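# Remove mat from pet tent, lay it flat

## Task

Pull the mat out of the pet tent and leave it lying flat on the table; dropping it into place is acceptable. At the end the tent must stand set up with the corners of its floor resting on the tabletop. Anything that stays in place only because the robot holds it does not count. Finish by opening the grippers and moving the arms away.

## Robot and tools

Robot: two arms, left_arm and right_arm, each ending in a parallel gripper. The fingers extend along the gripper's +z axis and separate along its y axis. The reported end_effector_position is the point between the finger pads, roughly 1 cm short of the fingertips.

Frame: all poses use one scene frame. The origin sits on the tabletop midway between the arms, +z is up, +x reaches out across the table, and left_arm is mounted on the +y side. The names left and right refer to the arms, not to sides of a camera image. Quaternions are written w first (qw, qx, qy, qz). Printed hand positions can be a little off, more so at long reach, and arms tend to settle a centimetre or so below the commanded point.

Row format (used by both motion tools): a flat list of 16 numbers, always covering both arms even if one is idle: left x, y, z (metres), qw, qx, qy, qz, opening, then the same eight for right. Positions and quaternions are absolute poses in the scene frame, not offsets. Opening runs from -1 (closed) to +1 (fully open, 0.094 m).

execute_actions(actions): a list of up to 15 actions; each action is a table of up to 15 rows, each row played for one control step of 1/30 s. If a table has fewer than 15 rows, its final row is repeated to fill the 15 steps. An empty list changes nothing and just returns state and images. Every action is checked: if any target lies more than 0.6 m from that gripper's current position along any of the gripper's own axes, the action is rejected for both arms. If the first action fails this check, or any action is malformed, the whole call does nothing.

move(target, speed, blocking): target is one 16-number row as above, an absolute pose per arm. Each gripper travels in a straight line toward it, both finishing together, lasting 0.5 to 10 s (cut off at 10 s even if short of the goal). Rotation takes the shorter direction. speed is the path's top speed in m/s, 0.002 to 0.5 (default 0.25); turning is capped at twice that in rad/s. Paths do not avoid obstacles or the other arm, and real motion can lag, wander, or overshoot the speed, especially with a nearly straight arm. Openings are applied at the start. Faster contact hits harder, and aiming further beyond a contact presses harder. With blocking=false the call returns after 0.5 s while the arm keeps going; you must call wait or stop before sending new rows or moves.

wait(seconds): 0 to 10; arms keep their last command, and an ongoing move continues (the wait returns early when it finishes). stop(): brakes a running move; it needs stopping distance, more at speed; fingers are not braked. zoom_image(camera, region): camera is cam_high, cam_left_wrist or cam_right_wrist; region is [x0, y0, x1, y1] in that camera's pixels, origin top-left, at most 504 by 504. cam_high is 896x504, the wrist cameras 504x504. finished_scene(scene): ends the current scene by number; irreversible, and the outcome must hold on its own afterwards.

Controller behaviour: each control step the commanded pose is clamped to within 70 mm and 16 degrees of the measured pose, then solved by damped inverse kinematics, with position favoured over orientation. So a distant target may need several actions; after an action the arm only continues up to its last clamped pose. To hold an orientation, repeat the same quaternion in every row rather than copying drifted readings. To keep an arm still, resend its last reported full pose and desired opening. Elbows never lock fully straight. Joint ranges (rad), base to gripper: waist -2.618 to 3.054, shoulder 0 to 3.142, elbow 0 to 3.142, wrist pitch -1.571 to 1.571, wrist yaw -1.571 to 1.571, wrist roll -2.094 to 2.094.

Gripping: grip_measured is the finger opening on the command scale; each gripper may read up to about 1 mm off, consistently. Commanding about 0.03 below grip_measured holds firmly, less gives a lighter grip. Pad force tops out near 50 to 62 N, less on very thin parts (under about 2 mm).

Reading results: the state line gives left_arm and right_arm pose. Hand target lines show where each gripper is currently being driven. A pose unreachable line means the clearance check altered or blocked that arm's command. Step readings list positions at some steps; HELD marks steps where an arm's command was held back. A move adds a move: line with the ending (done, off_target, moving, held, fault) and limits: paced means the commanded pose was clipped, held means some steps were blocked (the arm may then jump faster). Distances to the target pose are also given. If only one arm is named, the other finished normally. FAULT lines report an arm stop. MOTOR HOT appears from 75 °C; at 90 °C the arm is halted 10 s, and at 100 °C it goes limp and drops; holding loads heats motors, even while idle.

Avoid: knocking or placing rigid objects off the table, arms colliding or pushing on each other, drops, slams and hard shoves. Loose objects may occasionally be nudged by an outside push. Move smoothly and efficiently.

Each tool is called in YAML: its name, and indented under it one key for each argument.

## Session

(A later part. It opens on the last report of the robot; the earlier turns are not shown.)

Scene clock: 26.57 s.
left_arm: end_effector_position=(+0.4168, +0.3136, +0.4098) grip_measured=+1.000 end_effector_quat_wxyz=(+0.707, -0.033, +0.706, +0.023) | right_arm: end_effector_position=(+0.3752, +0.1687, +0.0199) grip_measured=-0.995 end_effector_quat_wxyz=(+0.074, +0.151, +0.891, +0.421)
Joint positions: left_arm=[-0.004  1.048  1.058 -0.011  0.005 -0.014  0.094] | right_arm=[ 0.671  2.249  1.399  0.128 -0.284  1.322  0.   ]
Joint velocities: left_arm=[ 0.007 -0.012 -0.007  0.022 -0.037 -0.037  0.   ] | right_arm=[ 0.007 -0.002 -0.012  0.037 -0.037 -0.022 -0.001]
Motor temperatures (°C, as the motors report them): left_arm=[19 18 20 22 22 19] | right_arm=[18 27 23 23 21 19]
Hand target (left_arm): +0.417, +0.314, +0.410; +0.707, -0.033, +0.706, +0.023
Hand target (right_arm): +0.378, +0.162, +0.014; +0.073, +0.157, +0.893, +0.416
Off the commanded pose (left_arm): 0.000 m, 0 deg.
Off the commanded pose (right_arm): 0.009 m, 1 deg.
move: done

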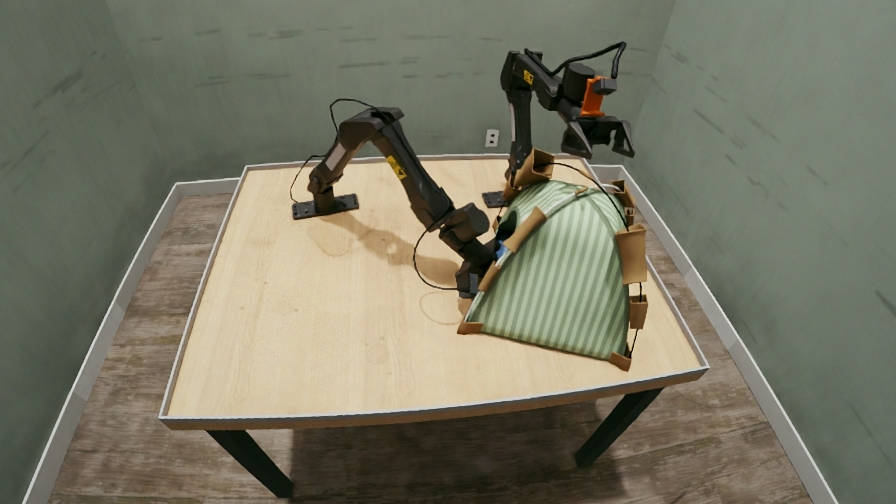

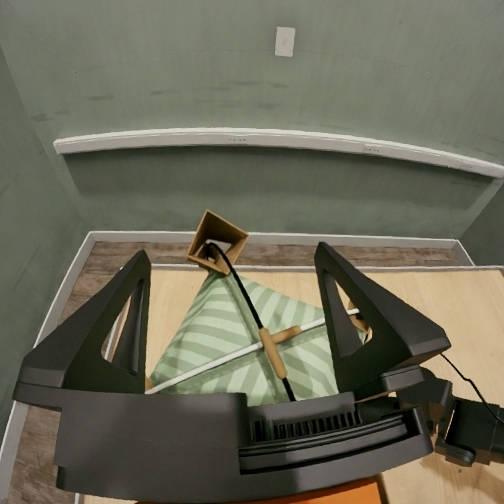

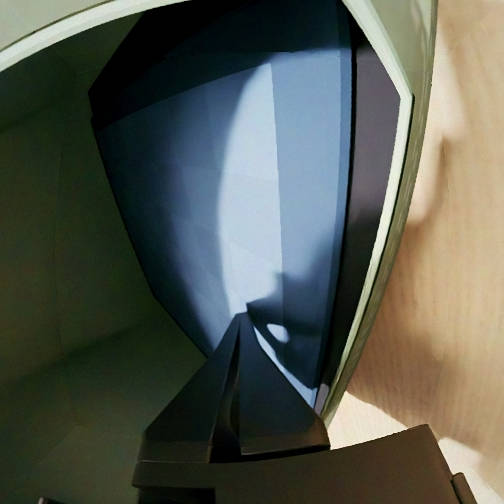

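move:
  target: [0.4168,0.3136,0.4098,0.707,-0.033,0.706,0.023,1,0.371,0.146,0.055,0.045,0.168,0.951,0.255,0.4]
  speed: 0.15

move:
  target: [0.4168,0.3136,0.4098,0.707,-0.033,0.706,0.023,1,0.372,0.152,0.003,0.045,0.168,0.951,0.255,0.4]
  speed: 0.05

Scene clock: 29.17 s.
left_arm: end_effector_position=(+0.4168, +0.3136, +0.4098) grip_measured=+1.000 end_effector_quat_wxyz=(+0.707, -0.033, +0.706, +0.023) | right_arm: end_effector_position=(+0.3714, +0.1417, +0.0531) grip_measured=+0.398 end_effector_quat_wxyz=(+0.042, +0.178, +0.949, +0.257)
Joint positions: left_arm=[-0.004  1.048  1.058 -0.011  0.005 -0.014  0.094] | right_arm=[ 0.677  2.255  1.799 -0.615 -0.178  1.28   0.066]
Joint velocities: left_arm=[-0.017 -0.007  0.002 -0.037 -0.066  0.022  0.   ] | right_arm=[-0.012 -0.007  0.002 -0.037 -0.037 -0.022 -0.001]
Motor temperatures (°C, as the motors report them): left_arm=[19 18 20 23 22 19] | right_arm=[18 28 24 24 21 19]
Hand target (left_arm): +0.417, +0.314, +0.410; +0.707, -0.033, +0.706, +0.023
Hand target (right_arm): +0.371, +0.146, +0.056; +0.047, +0.171, +0.950, +0.255
Off the commanded pose (left_arm): 0.000 m, 0 deg.
Off the commanded pose (right_arm): 0.005 m, 1 deg.
move: done

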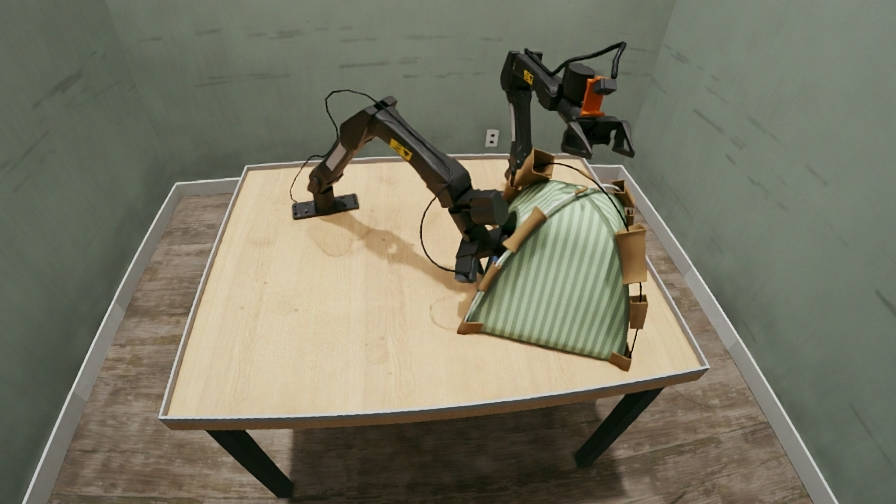

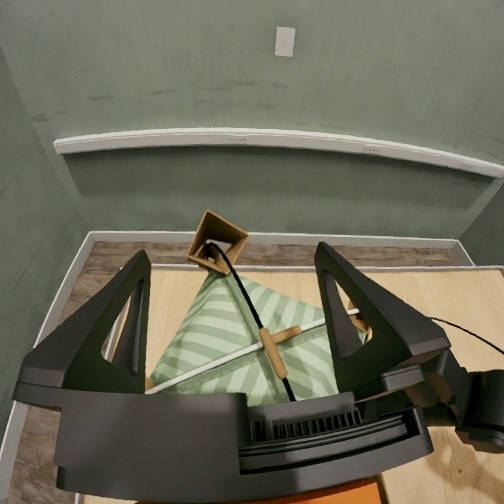

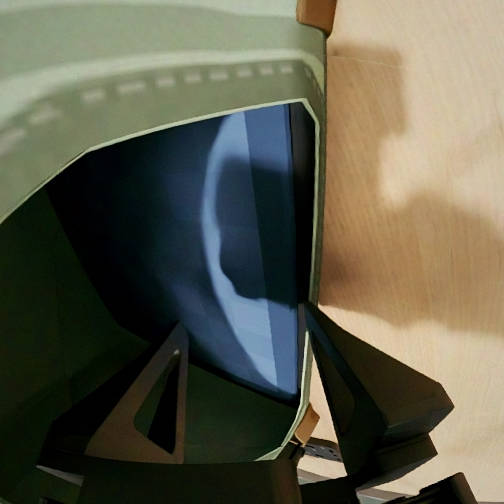

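Scene clock: 30.50 s.
left_arm: end_effector_position=(+0.4168, +0.3136, +0.4098) grip_measured=+1.000 end_effector_quat_wxyz=(+0.707, -0.033, +0.706, +0.023) | right_arm: end_effector_position=(+0.3822, +0.1543, +0.0275) grip_measured=+0.398 end_effector_quat_wxyz=(+0.054, +0.175, +0.943, +0.277)
Joint positions: left_arm=[-0.004  1.048  1.058 -0.011  0.005 -0.014  0.094] | right_arm=[ 0.677  2.315  1.771 -0.479 -0.178  1.28   0.066]
Joint velocities: left_arm=[-0.012  0.002  0.027  0.022 -0.007  0.022  0.   ] | right_arm=[-0.017  0.002 -0.002 -0.007 -0.037 -0.037 -0.001]
Motor temperatures (°C, as the motors report them): left_arm=[19 18 20 23 22 19] | right_arm=[18 28 24 24 21 19]
Hand target (left_arm): +0.417, +0.314, +0.410; +0.707, -0.033, +0.706, +0.023
Hand target (right_arm): +0.371, +0.151, +0.003; +0.045, +0.168, +0.951, +0.255
Off the commanded pose (left_arm): 0.000 m, 0 deg.
Off the commanded pose (right_arm): 0.027 m, 3 deg.
move: off_target (right_arm)

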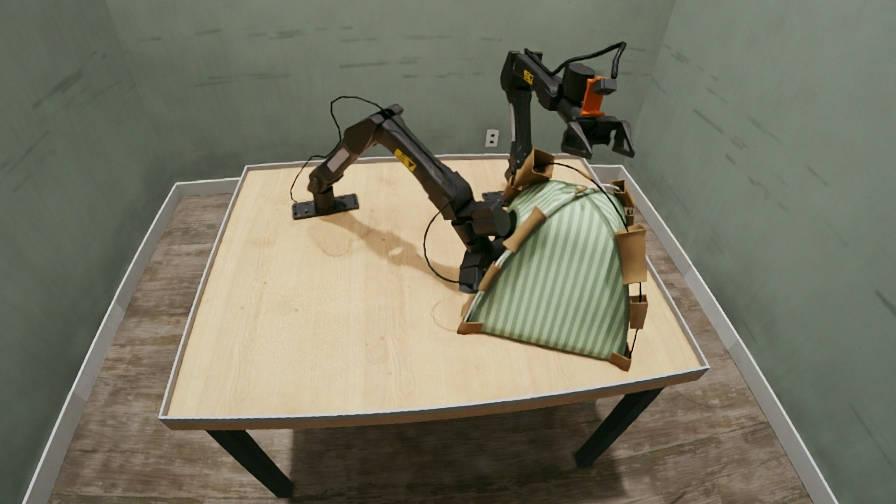

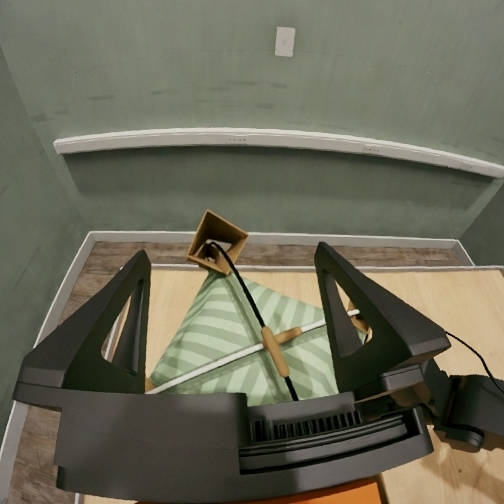

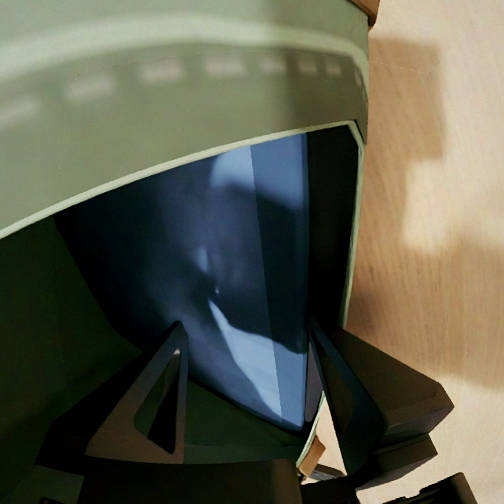

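execute_actions:
  actions:
    - [[0.4168,0.3136,0.4098,0.707,-0.033,0.706,0.023,1,0.373,0.154,0.0,0.045,0.168,0.951,0.255,0.1]]
    - [[0.4168,0.3136,0.4098,0.707,-0.033,0.706,0.023,1,0.373,0.154,-0.004,0.045,0.168,0.951,0.255,-0.2]]
    - [[0.4168,0.3136,0.4098,0.707,-0.033,0.706,0.023,1,0.373,0.154,-0.007,0.045,0.168,0.951,0.255,-0.5]]
    - [[0.4168,0.3136,0.4098,0.707,-0.033,0.706,0.023,1,0.373,0.154,-0.007,0.045,0.168,0.951,0.255,-0.8]]
    - [[0.4168,0.3136,0.4098,0.707,-0.033,0.706,0.023,1,0.373,0.154,-0.005,0.045,0.168,0.951,0.255,-1]]

Scene clock: 33.60 s.
left_arm: end_effector_position=(+0.4168, +0.3136, +0.4098) grip_measured=+1.000 end_effector_quat_wxyz=(+0.707, -0.033, +0.706, +0.023) | right_arm: end_effector_position=(+0.3851, +0.1610, +0.0185) grip_measured=-0.887 end_effector_quat_wxyz=(+0.057, +0.171, +0.941, +0.286)
Joint positions: left_arm=[-0.004  1.048  1.058 -0.011  0.005 -0.014  0.094] | right_arm=[ 0.681  2.343  1.771 -0.432 -0.179  1.28   0.005]
Joint velocities: left_arm=[-0.017 -0.002 -0.002  0.051  0.066  0.022  0.   ] | right_arm=[ 0.007 -0.002  0.012 -0.022  0.022  0.037  0.   ]
Motor temperatures (°C, as the motors report them): left_arm=[19 18 20 23 22 19] | right_arm=[18 28 23 24 21 19]
Hand target (left_arm): +0.417, +0.314, +0.410; +0.707, -0.033, +0.706, +0.023
Hand target (right_arm): +0.373, +0.153, -0.004; +0.046, +0.168, +0.951, +0.255
Off the commanded pose (left_arm): 0.000 m, 0 deg.
Off the commanded pose (right_arm): 0.027 m, 4 deg.
Step readings (end_effector_position; steps 1 to 15: 1st action; 16 to 30: 2nd action; 31 to 45: 3rd action; 46 to 60: 4th action; 61 to 75: 5th action):
0: left_arm (+0.4168, +0.3136, +0.4098) | right_arm (+0.3823, +0.1545, +0.0277)
1: left_arm (+0.4168, +0.3136, +0.4098) | right_arm (+0.3823, +0.1544, +0.0271)
2: left_arm (+0.4168, +0.3136, +0.4098) | right_arm (+0.3824, +0.1546, +0.0261)
4: left_arm (+0.4168, +0.3136, +0.4098) | right_arm (+0.3826, +0.1548, +0.0231)
8: left_arm (+0.4168, +0.3136, +0.4098) | right_arm (+0.3835, +0.1557, +0.0238)
15: left_arm (+0.4168, +0.3136, +0.4098) | right_arm (+0.3836, +0.1558, +0.0239)
16: left_arm (+0.4168, +0.3136, +0.4098) | right_arm (+0.3836, +0.1558, +0.0239)
17: left_arm (+0.4168, +0.3136, +0.4098) | right_arm (+0.3835, +0.1558, +0.0229)
19: left_arm (+0.4168, +0.3136, +0.4098) | right_arm (+0.3832, +0.1560, +0.0193)
23: left_arm (+0.4168, +0.3136, +0.4098) | right_arm (+0.3837, +0.1570, +0.0199)
30: left_arm (+0.4168, +0.3136, +0.4098) | right_arm (+0.3838, +0.1571, +0.0199)
31: left_arm (+0.4168, +0.3136, +0.4098) | right_arm (+0.3838, +0.1571, +0.0200)
32: left_arm (+0.4168, +0.3136, +0.4098) | right_arm (+0.3837, +0.1570, +0.0189)
34: left_arm (+0.4168, +0.3136, +0.4098) | right_arm (+0.3835, +0.1567, +0.0159)
38: left_arm (+0.4168, +0.3136, +0.4098) | right_arm (+0.3840, +0.1574, +0.0162)
45: left_arm (+0.4168, +0.3136, +0.4098) | right_arm (+0.3840, +0.1574, +0.0162)
46: left_arm (+0.4168, +0.3136, +0.4098) | right_arm (+0.3840, +0.1574, +0.0162)
47: left_arm (+0.4168, +0.3136, +0.4098) | right_arm (+0.3841, +0.1575, +0.0163)
49: left_arm (+0.4168, +0.3136, +0.4098) | right_arm (+0.3845, +0.1585, +0.0170)
53: left_arm (+0.4168, +0.3136, +0.4098) | right_arm (+0.3844, +0.1590, +0.0172)
60: left_arm (+0.4168, +0.3136, +0.4098) | right_arm (+0.3844, +0.1590, +0.0172)
61: left_arm (+0.4168, +0.3136, +0.4098) | right_arm (+0.3845, +0.1593, +0.0174)
62: left_arm (+0.4168, +0.3136, +0.4098) | right_arm (+0.3852, +0.1607, +0.0184)
64: left_arm (+0.4168, +0.3136, +0.4098) | right_arm (+0.3851, +0.1610, +0.0185)
68: left_arm (+0.4168, +0.3136, +0.4098) | right_arm (+0.3851, +0.1610, +0.0185)
75: end_effector_position above

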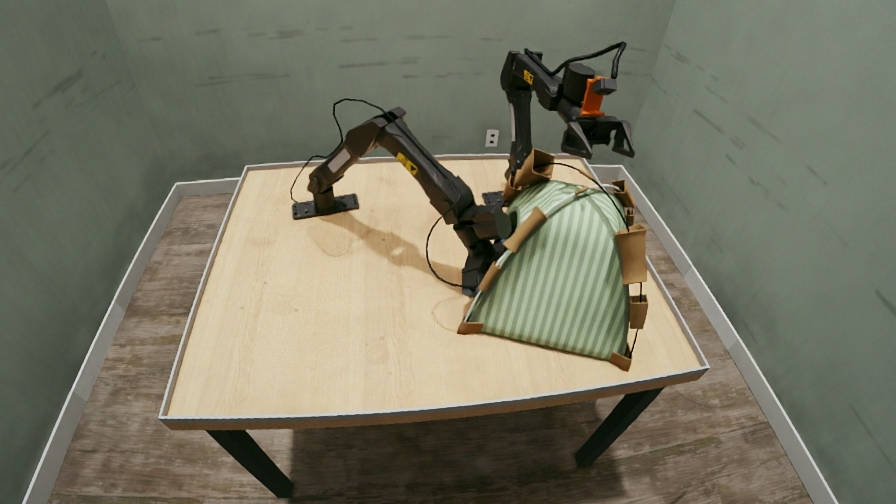

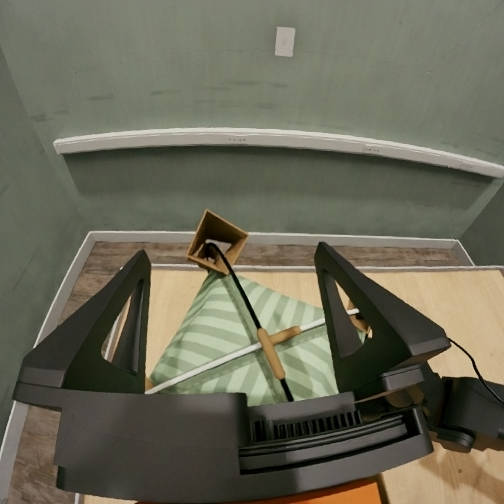

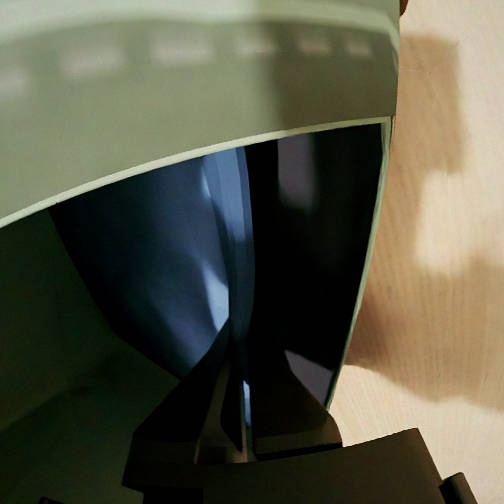

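The mat is gripped. Next I'll lift it and pull it partway out.

move:
  target: [0.4168,0.3136,0.4098,0.707,-0.033,0.706,0.023,1,0.378,0.15,0.075,0.06,0.163,0.924,0.338,-1]
  speed: 0.1

move:
  target: [0.4168,0.3136,0.4098,0.707,-0.033,0.706,0.023,1,0.345,0.05,0.085,0.073,0.157,0.892,0.416,-1]
  speed: 0.1

Scene clock: 35.07 s.
left_arm: end_effector_position=(+0.4168, +0.3136, +0.4098) grip_measured=+1.000 end_effector_quat_wxyz=(+0.707, -0.033, +0.706, +0.023) | right_arm: end_effector_position=(+0.3789, +0.1558, +0.0700) grip_measured=-0.887 end_effector_quat_wxyz=(+0.061, +0.162, +0.926, +0.335)
Joint positions: left_arm=[-0.004  1.048  1.058 -0.011  0.005 -0.014  0.094] | right_arm=[ 0.667  2.194  1.67  -0.384 -0.231  1.28   0.005]
Joint velocities: left_arm=[ 0.007 -0.017 -0.007 -0.051  0.037 -0.037  0.   ] | right_arm=[ 0.002 -0.007  0.002  0.051  0.051 -0.11  -0.001]
Motor temperatures (°C, as the motors report them): left_arm=[19 19 20 23 22 19] | right_arm=[18 29 23 24 21 19]
Hand target (left_arm): +0.417, +0.314, +0.410; +0.707, -0.033, +0.706, +0.023
Hand target (right_arm): +0.379, +0.151, +0.075; +0.059, +0.163, +0.925, +0.338
Off the commanded pose (left_arm): 0.000 m, 0 deg.
Off the commanded pose (right_arm): 0.008 m, 0 deg.
move: done

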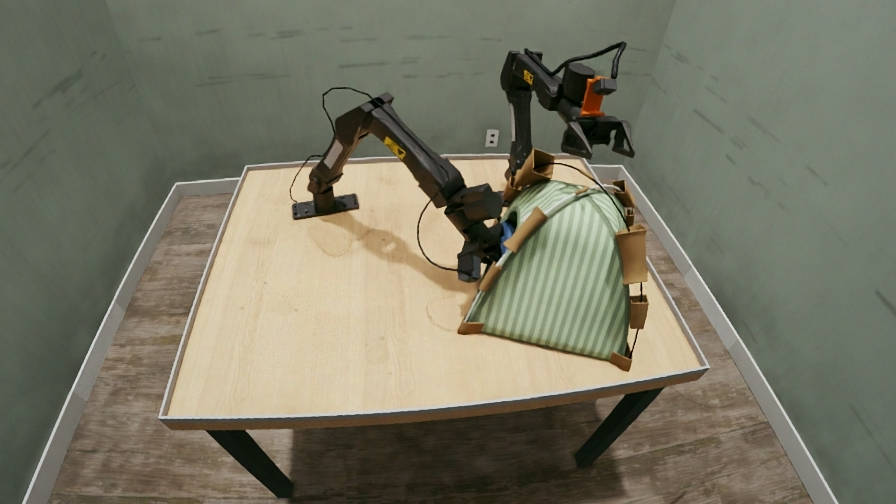

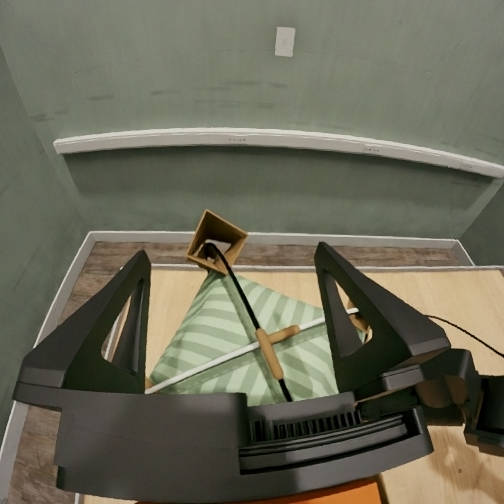

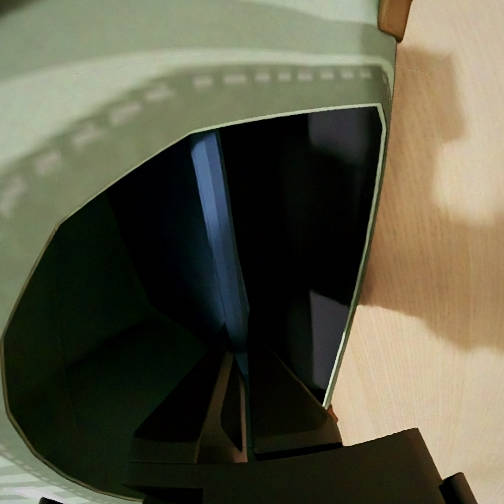

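Scene clock: 36.73 s.
left_arm: end_effector_position=(+0.4168, +0.3136, +0.4098) grip_measured=+1.000 end_effector_quat_wxyz=(+0.707, -0.033, +0.706, +0.023) | right_arm: end_effector_position=(+0.3456, +0.0526, +0.0760) grip_measured=-0.887 end_effector_quat_wxyz=(+0.065, +0.164, +0.897, +0.405)
Joint positions: left_arm=[-0.004  1.048  1.058 -0.011  0.005 -0.014  0.094] | right_arm=[ 0.519  1.805  1.02  -0.012 -0.386  1.226  0.005]
Joint velocities: left_arm=[ 0.032 -0.002 -0.017 -0.081 -0.007 -0.051  0.   ] | right_arm=[-0.007 -0.012  0.017  0.022  0.037  0.066  0.001]
Motor temperatures (°C, as the motors report them): left_arm=[19 19 20 23 22 19] | right_arm=[18 29 23 24 21 19]
Hand target (left_arm): +0.417, +0.314, +0.410; +0.707, -0.033, +0.706, +0.023
Hand target (right_arm): +0.346, +0.051, +0.086; +0.071, +0.157, +0.892, +0.417
Off the commanded pose (left_arm): 0.000 m, 0 deg.
Off the commanded pose (right_arm): 0.009 m, 2 deg.
move: done

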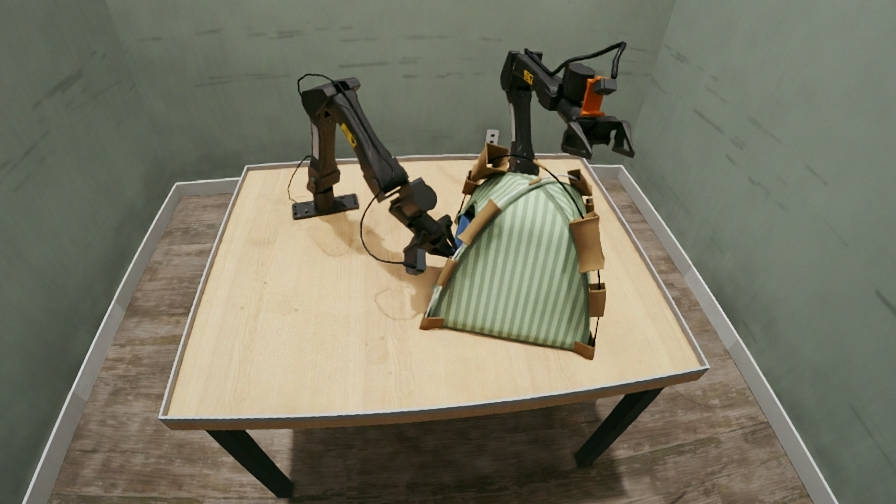

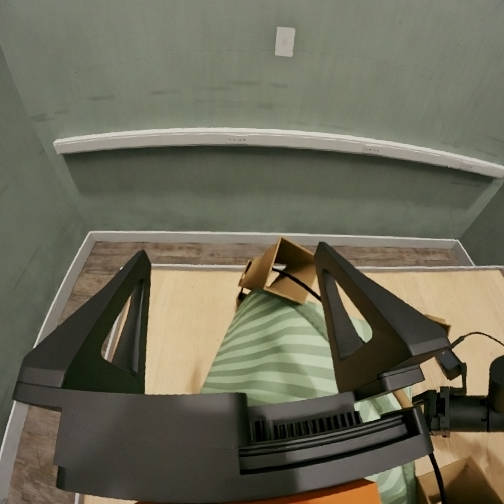

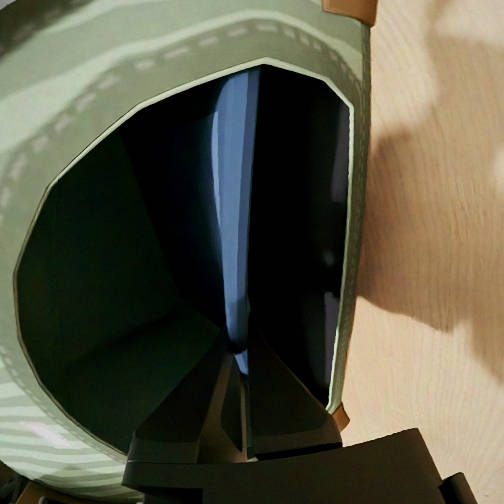

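move:
  target: [0.39,0.22,0.37,0.174,0,0.985,0,1,0.345,0.05,0.085,0.073,0.157,0.892,0.416,-1]

Scene clock: 39.87 s.
left_arm: end_effector_position=(+0.3930, +0.2241, +0.3698) grip_measured=+1.000 end_effector_quat_wxyz=(+0.308, -0.000, +0.951, -0.013) | right_arm: end_effector_position=(+0.3464, +0.0534, +0.0772) grip_measured=-0.887 end_effector_quat_wxyz=(+0.066, +0.163, +0.896, +0.408)
Joint positions: left_arm=[-0.301  1.688  2.303 -1.566 -0.102 -0.182  0.094] | right_arm=[ 0.519  1.805  1.02  -0.005 -0.387  1.225  0.005]
Joint velocities: left_arm=[ 0.007 -0.007 -0.012 -0.007  0.051 -0.051  0.   ] | right_arm=[-0.012  0.002  0.012  0.037  0.037  0.022 -0.   ]
Motor temperatures (°C, as the motors report them): left_arm=[19 19 21 23 22 19] | right_arm=[18 29 23 24 21 19]
Hand target (left_arm): +0.388, +0.221, +0.368; +0.302, -0.001, +0.953, -0.018
Hand target (right_arm): +0.345, +0.050, +0.085; +0.073, +0.157, +0.893, +0.416
Off the commanded pose (left_arm): 0.005 m, 16 deg; orientation clipped at the last step of the last action.
Off the commanded pose (right_arm): 0.009 m, 1 deg.
joint sent to its limit (left arm) — the command would take joint 4 (wrist pitch) past its lower limit, so that joint was sent only as far as its limit.
move: off_target (left_arm); limits=paced

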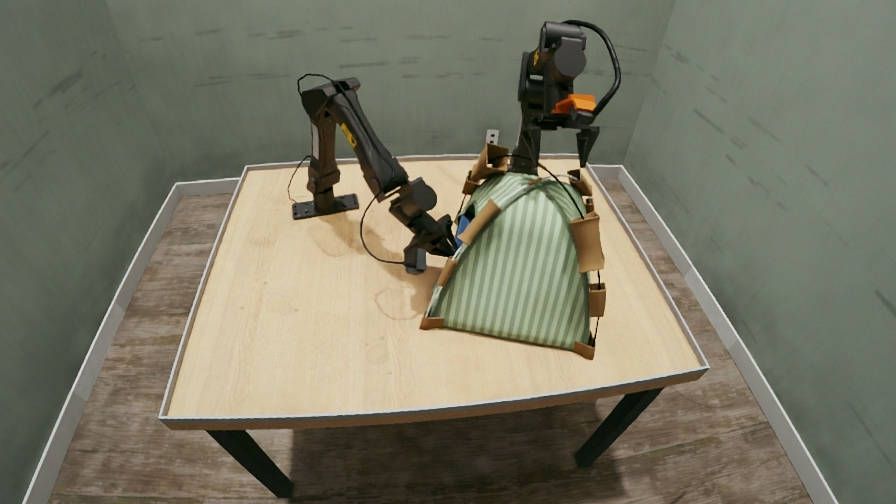

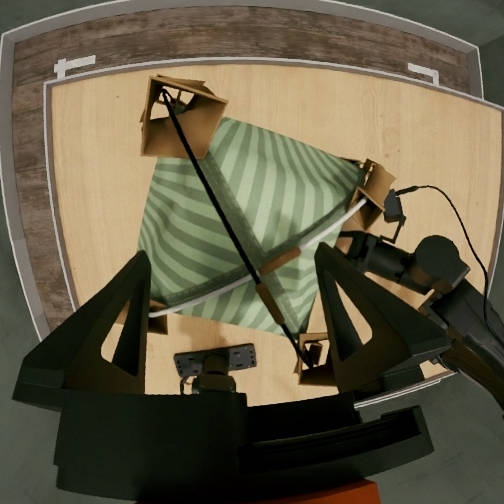

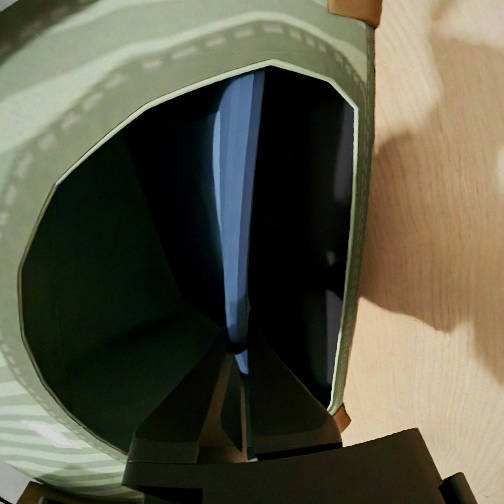

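move:
  target: [0.41,0.21,0.30,0.26,0,0.966,0,1,0.345,0.05,0.085,0.073,0.157,0.892,0.416,-1]
  speed: 0.12

Scene clock: 41.27 s.
left_arm: end_effector_position=(+0.4133, +0.2113, +0.3012) grip_measured=+1.000 end_effector_quat_wxyz=(+0.258, +0.001, +0.966, -0.002) | right_arm: end_effector_position=(+0.3465, +0.0534, +0.0772) grip_measured=-0.887 end_effector_quat_wxyz=(+0.066, +0.163, +0.896, +0.408)
Joint positions: left_arm=[-0.328  1.682  2.011 -1.39  -0.116 -0.209  0.094] | right_arm=[ 0.519  1.805  1.02  -0.004 -0.387  1.225  0.005]
Joint velocities: left_arm=[-0.007 -0.007  0.012  0.022 -0.007 -0.022  0.   ] | right_arm=[ 0.002 -0.022 -0.017 -0.037 -0.007  0.095 -0.   ]
Motor temperatures (°C, as the motors report them): left_arm=[19 19 20 23 22 19] | right_arm=[18 29 23 24 21 19]
Hand target (left_arm): +0.410, +0.210, +0.301; +0.260, -0.000, +0.966, +0.001
Hand target (right_arm): +0.345, +0.050, +0.085; +0.073, +0.157, +0.893, +0.416
Off the commanded pose (left_arm): 0.004 m, 0 deg.
Off the commanded pose (right_arm): 0.009 m, 1 deg.
move: done

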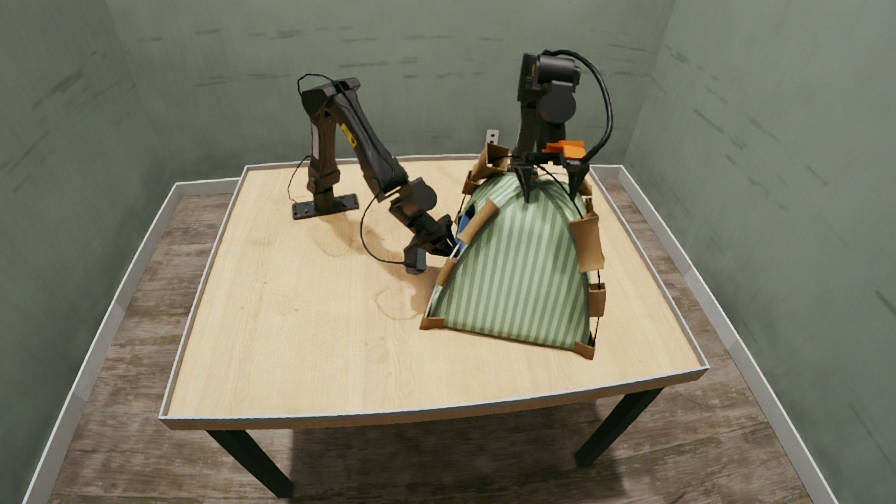

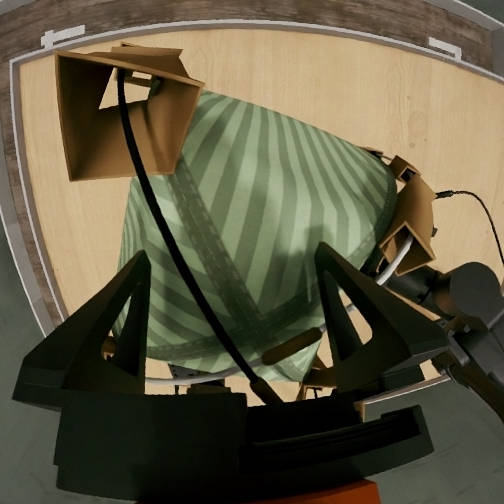

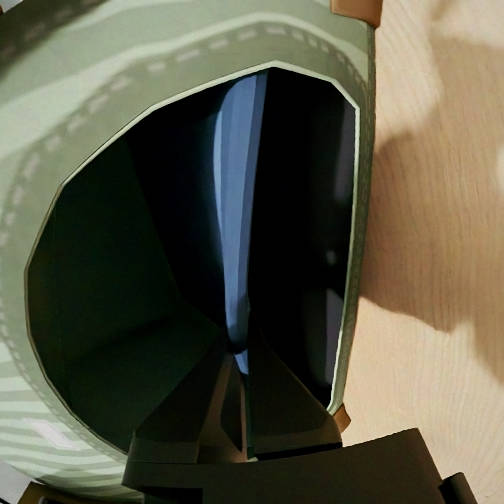

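move:
  target: [0.405,0.228,0.295,0.25,-0.25,0.933,0.067,0.3,0.345,0.05,0.085,0.073,0.157,0.892,0.416,-1]
  speed: 0.2

move:
  target: [0.405,0.228,0.295,0.25,-0.25,0.933,0.067,-1,0.345,0.05,0.085,0.073,0.157,0.892,0.416,-1]

Scene clock: 43.63 s.
left_arm: end_effector_position=(+0.4076, +0.2298, +0.2991) grip_measured=+0.301 end_effector_quat_wxyz=(+0.265, -0.251, +0.930, +0.056) | right_arm: end_effector_position=(+0.3465, +0.0534, +0.0772) grip_measured=-0.887 end_effector_quat_wxyz=(+0.066, +0.163, +0.896, +0.408)
Joint positions: left_arm=[-0.406  1.737  2.07  -1.499 -0.379 -0.767  0.061] | right_arm=[ 0.519  1.805  1.02  -0.004 -0.387  1.225  0.005]
Joint velocities: left_arm=[ 0.007  0.007  0.012  0.066 -0.051 -0.051 -0.   ] | right_arm=[ 0.002  0.017 -0.007  0.037 -0.007 -0.022  0.   ]
Motor temperatures (°C, as the motors report them): left_arm=[19 19 20 23 22 19] | right_arm=[18 29 23 24 21 19]
Hand target (left_arm): +0.405, +0.228, +0.295; +0.252, -0.250, +0.932, +0.067
Hand target (right_arm): +0.345, +0.050, +0.085; +0.073, +0.157, +0.893, +0.416
Off the commanded pose (left_arm): 0.005 m, 2 deg.
Off the commanded pose (right_arm): 0.009 m, 1 deg.
move: done

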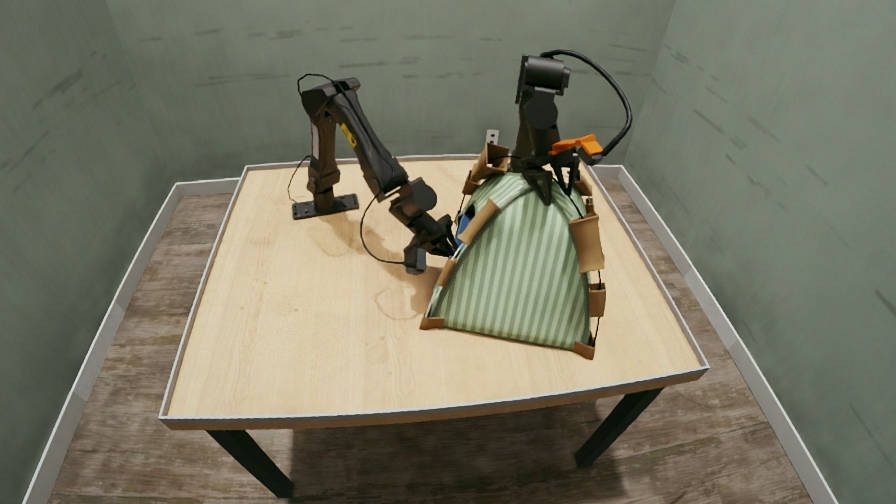

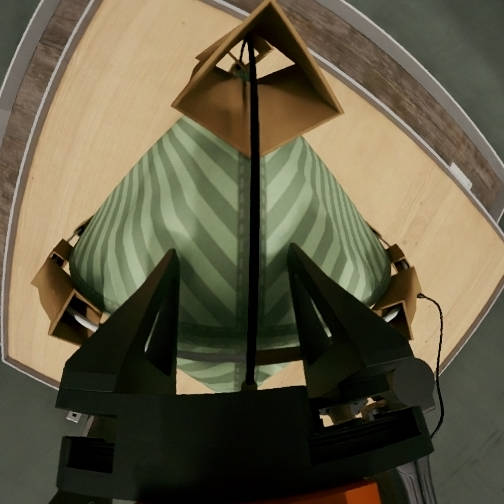

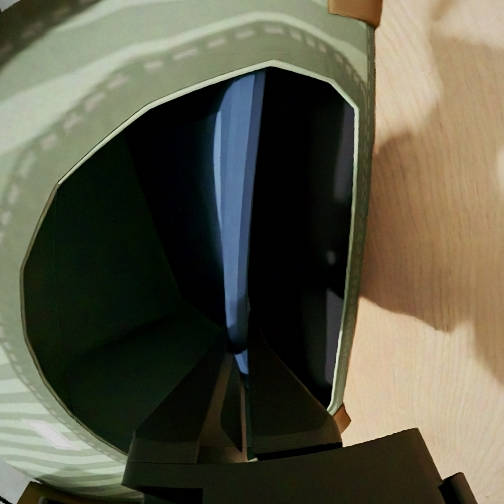

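Scene clock: 44.33 s.
left_arm: end_effector_position=(+0.4072, +0.2299, +0.2990) grip_measured=-0.985 end_effector_quat_wxyz=(+0.264, -0.250, +0.930, +0.056) | right_arm: end_effector_position=(+0.3465, +0.0534, +0.0772) grip_measured=-0.887 end_effector_quat_wxyz=(+0.066, +0.163, +0.896, +0.408)
Joint positions: left_arm=[-0.406  1.737  2.07  -1.501 -0.379 -0.767  0.001] | right_arm=[ 0.519  1.805  1.02  -0.004 -0.387  1.225  0.005]
Joint velocities: left_arm=[-0.002 -0.002 -0.007 -0.022  0.022  0.037 -0.001] | right_arm=[ 0.012  0.002  0.002 -0.037  0.051  0.007 -0.001]
Motor temperatures (°C, as the motors report them): left_arm=[19 19 20 23 22 19] | right_arm=[18 29 23 24 21 19]
Hand target (left_arm): +0.405, +0.228, +0.295; +0.251, -0.250, +0.933, +0.067
Hand target (right_arm): +0.345, +0.050, +0.085; +0.073, +0.157, +0.893, +0.416
Off the commanded pose (left_arm): 0.005 m, 2 deg.
Off the commanded pose (right_arm): 0.009 m, 1 deg.
move: done

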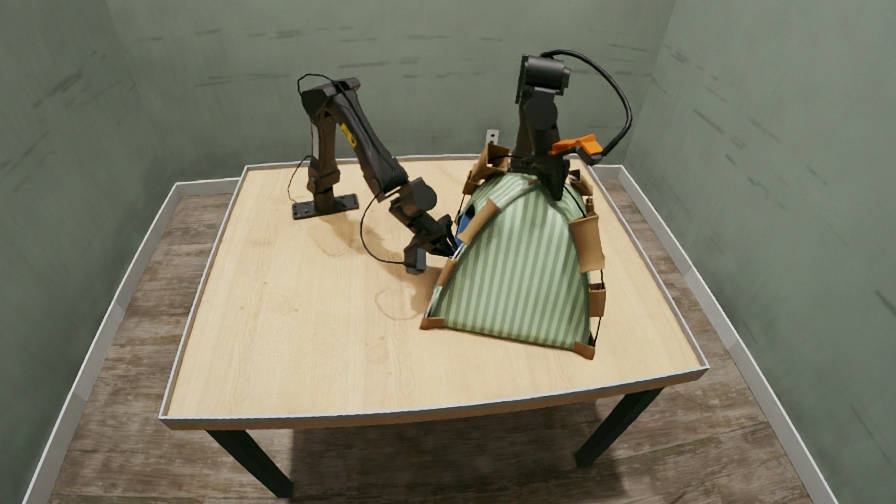

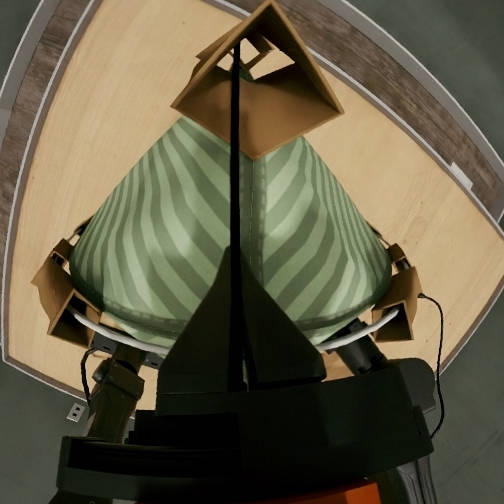

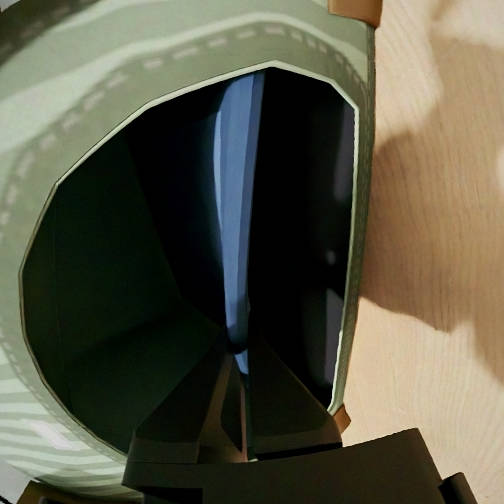

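The pole is now held between the left fingers. I'll press down slightly on it and pull the mat.

move:
  target: [0.405,0.228,0.28,0.25,-0.25,0.933,0.067,-1,0.32,-0.04,0.09,0.073,0.157,0.892,0.416,-1]
  speed: 0.07

Scene clock: 46.47 s.
left_arm: end_effector_position=(+0.4118, +0.2296, +0.2961) grip_measured=-0.985 end_effector_quat_wxyz=(+0.274, -0.253, +0.926, +0.053) | right_arm: end_effector_position=(+0.3248, -0.0345, +0.0876) grip_measured=-0.887 end_effector_quat_wxyz=(+0.073, +0.161, +0.892, +0.415)
Joint positions: left_arm=[-0.406  1.722  2.028 -1.451 -0.386 -0.768  0.001] | right_arm=[ 0.327  1.535  0.764 -0.064 -0.518  1.074  0.005]
Joint velocities: left_arm=[-0.027 -0.002 -0.002  0.051 -0.007 -0.066 -0.001] | right_arm=[-0.007 -0.002  0.002 -0.037  0.037 -0.007  0.001]
Motor temperatures (°C, as the motors report them): left_arm=[19 19 20 22 22 19] | right_arm=[18 29 23 25 21 19]
Hand target (left_arm): +0.405, +0.228, +0.281; +0.250, -0.250, +0.933, +0.068
Hand target (right_arm): +0.321, -0.040, +0.091; +0.072, +0.158, +0.892, +0.418
Off the commanded pose (left_arm): 0.018 m, 3 deg.
Off the commanded pose (right_arm): 0.008 m, 0 deg.
move: off_target (left_arm)

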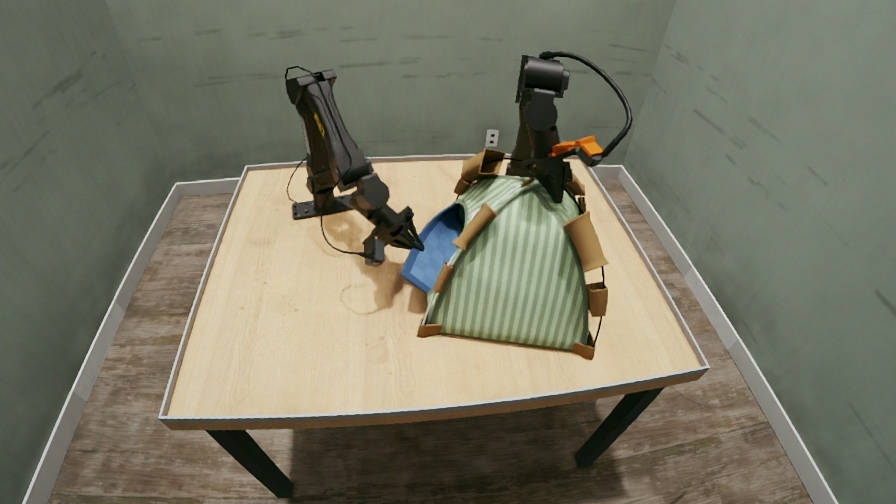

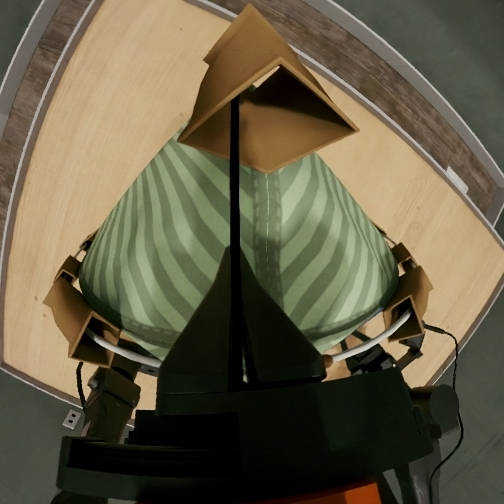

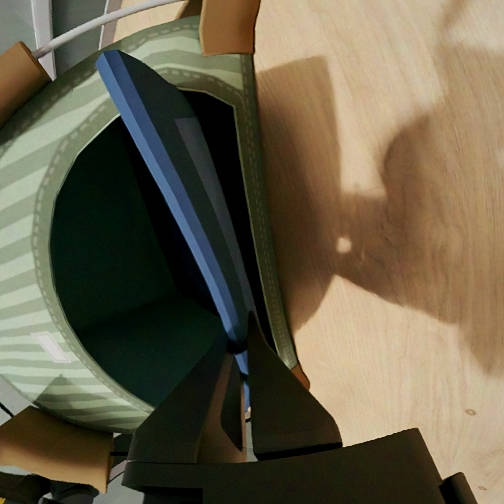

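move:
  target: [0.405,0.228,0.28,0.25,-0.25,0.933,0.067,-1,0.35,-0.17,0.085,0.06,0.163,0.924,0.338,-1]
  speed: 0.1

Scene clock: 48.83 s.
left_arm: end_effector_position=(+0.4115, +0.2237, +0.2921) grip_measured=-0.985 end_effector_quat_wxyz=(+0.270, -0.249, +0.929, +0.047) | right_arm: end_effector_position=(+0.3476, -0.1616, +0.0892) grip_measured=-0.887 end_effector_quat_wxyz=(+0.065, +0.157, +0.919, +0.356)
Joint positions: left_arm=[-0.416  1.722  2.015 -1.444 -0.373 -0.773  0.001] | right_arm=[-0.102  1.535  0.903 -0.571 -0.659  0.551  0.005]
Joint velocities: left_arm=[ 0.007 -0.017 -0.022  0.066 -0.007  0.007 -0.   ] | right_arm=[-0.012 -0.007 -0.002  0.007 -0.037 -0.081 -0.   ]
Motor temperatures (°C, as the motors report them): left_arm=[19 20 20 22 22 19] | right_arm=[18 28 23 24 21 19]
Hand target (left_arm): +0.405, +0.228, +0.281; +0.250, -0.250, +0.933, +0.067
Hand target (right_arm): +0.351, -0.170, +0.087; +0.062, +0.166, +0.923, +0.343
Off the commanded pose (left_arm): 0.014 m, 3 deg.
Off the commanded pose (right_arm): 0.010 m, 2 deg.
move: off_target (left_arm)

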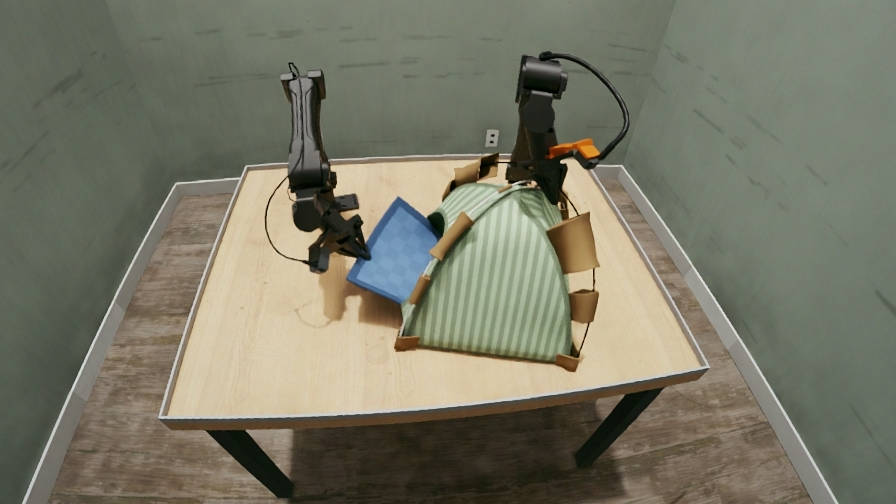

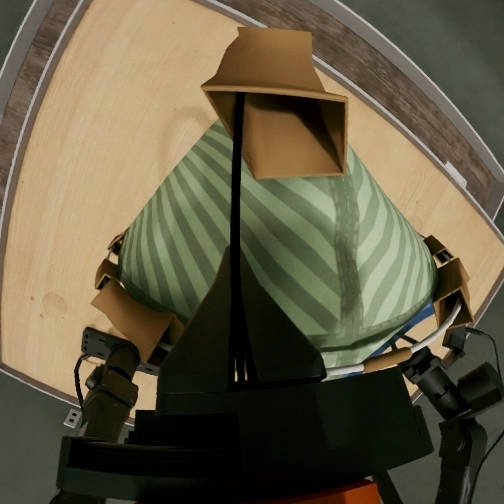

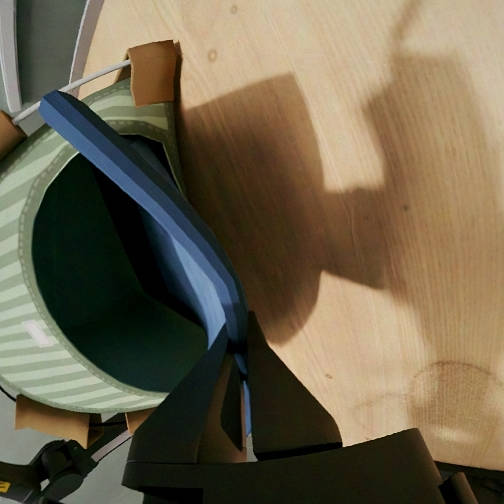

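move:
  target: [0.412,0.21,0.283,0.25,-0.25,0.933,0.067,-1,0.33,-0.28,0.085,0.045,0.168,0.951,0.255,-1]
  speed: 0.08

Scene clock: 51.00 s.
left_arm: end_effector_position=(+0.4139, +0.2097, +0.2915) grip_measured=-0.985 end_effector_quat_wxyz=(+0.268, -0.250, +0.929, +0.051) | right_arm: end_effector_position=(+0.3279, -0.2675, +0.0875) grip_measured=-0.887 end_effector_quat_wxyz=(+0.049, +0.164, +0.945, +0.279)
Joint positions: left_arm=[-0.459  1.763  2.065 -1.475 -0.395 -0.816  0.001] | right_arm=[-0.421  1.563  1.02  -0.955 -0.571  0.129  0.005]
Joint velocities: left_arm=[-0.012  0.002 -0.002  0.037  0.037  0.037  0.001] | right_arm=[ 0.002 -0.007  0.017 -0.007  0.037 -0.022 -0.001]
Motor temperatures (°C, as the motors report them): left_arm=[19 20 20 22 22 19] | right_arm=[18 28 24 24 21 19]
Hand target (left_arm): +0.412, +0.210, +0.283; +0.251, -0.250, +0.933, +0.067
Hand target (right_arm): +0.330, -0.280, +0.086; +0.048, +0.170, +0.950, +0.258
Off the commanded pose (left_arm): 0.009 m, 3 deg.
Off the commanded pose (right_arm): 0.013 m, 3 deg.
move: off_target (left_arm, right_arm)

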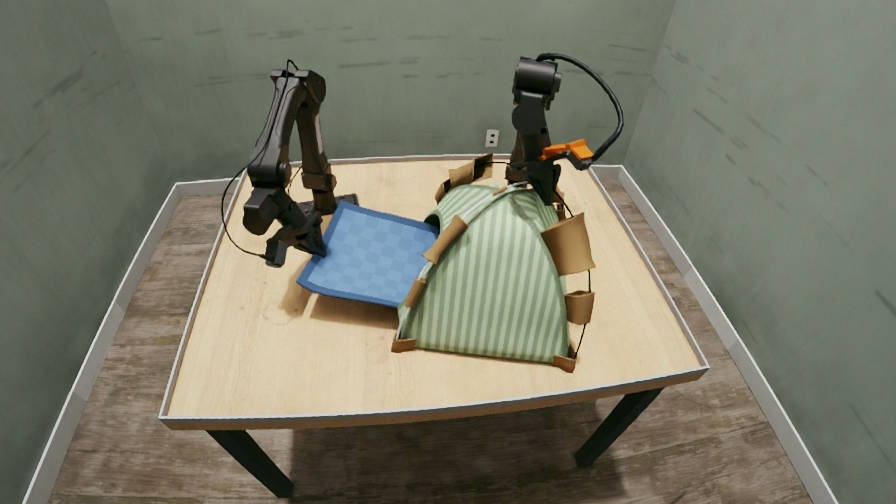

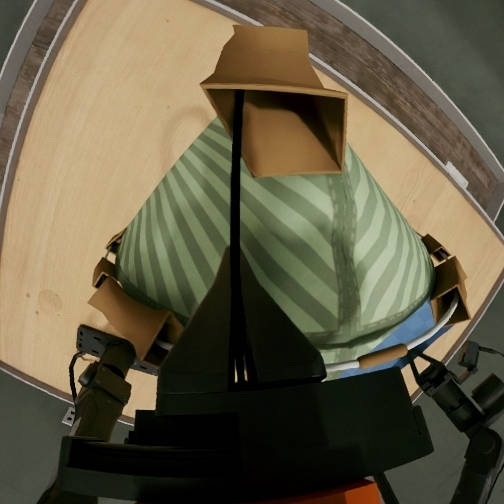

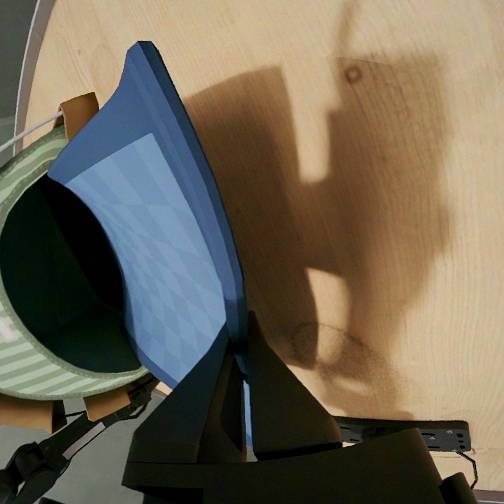

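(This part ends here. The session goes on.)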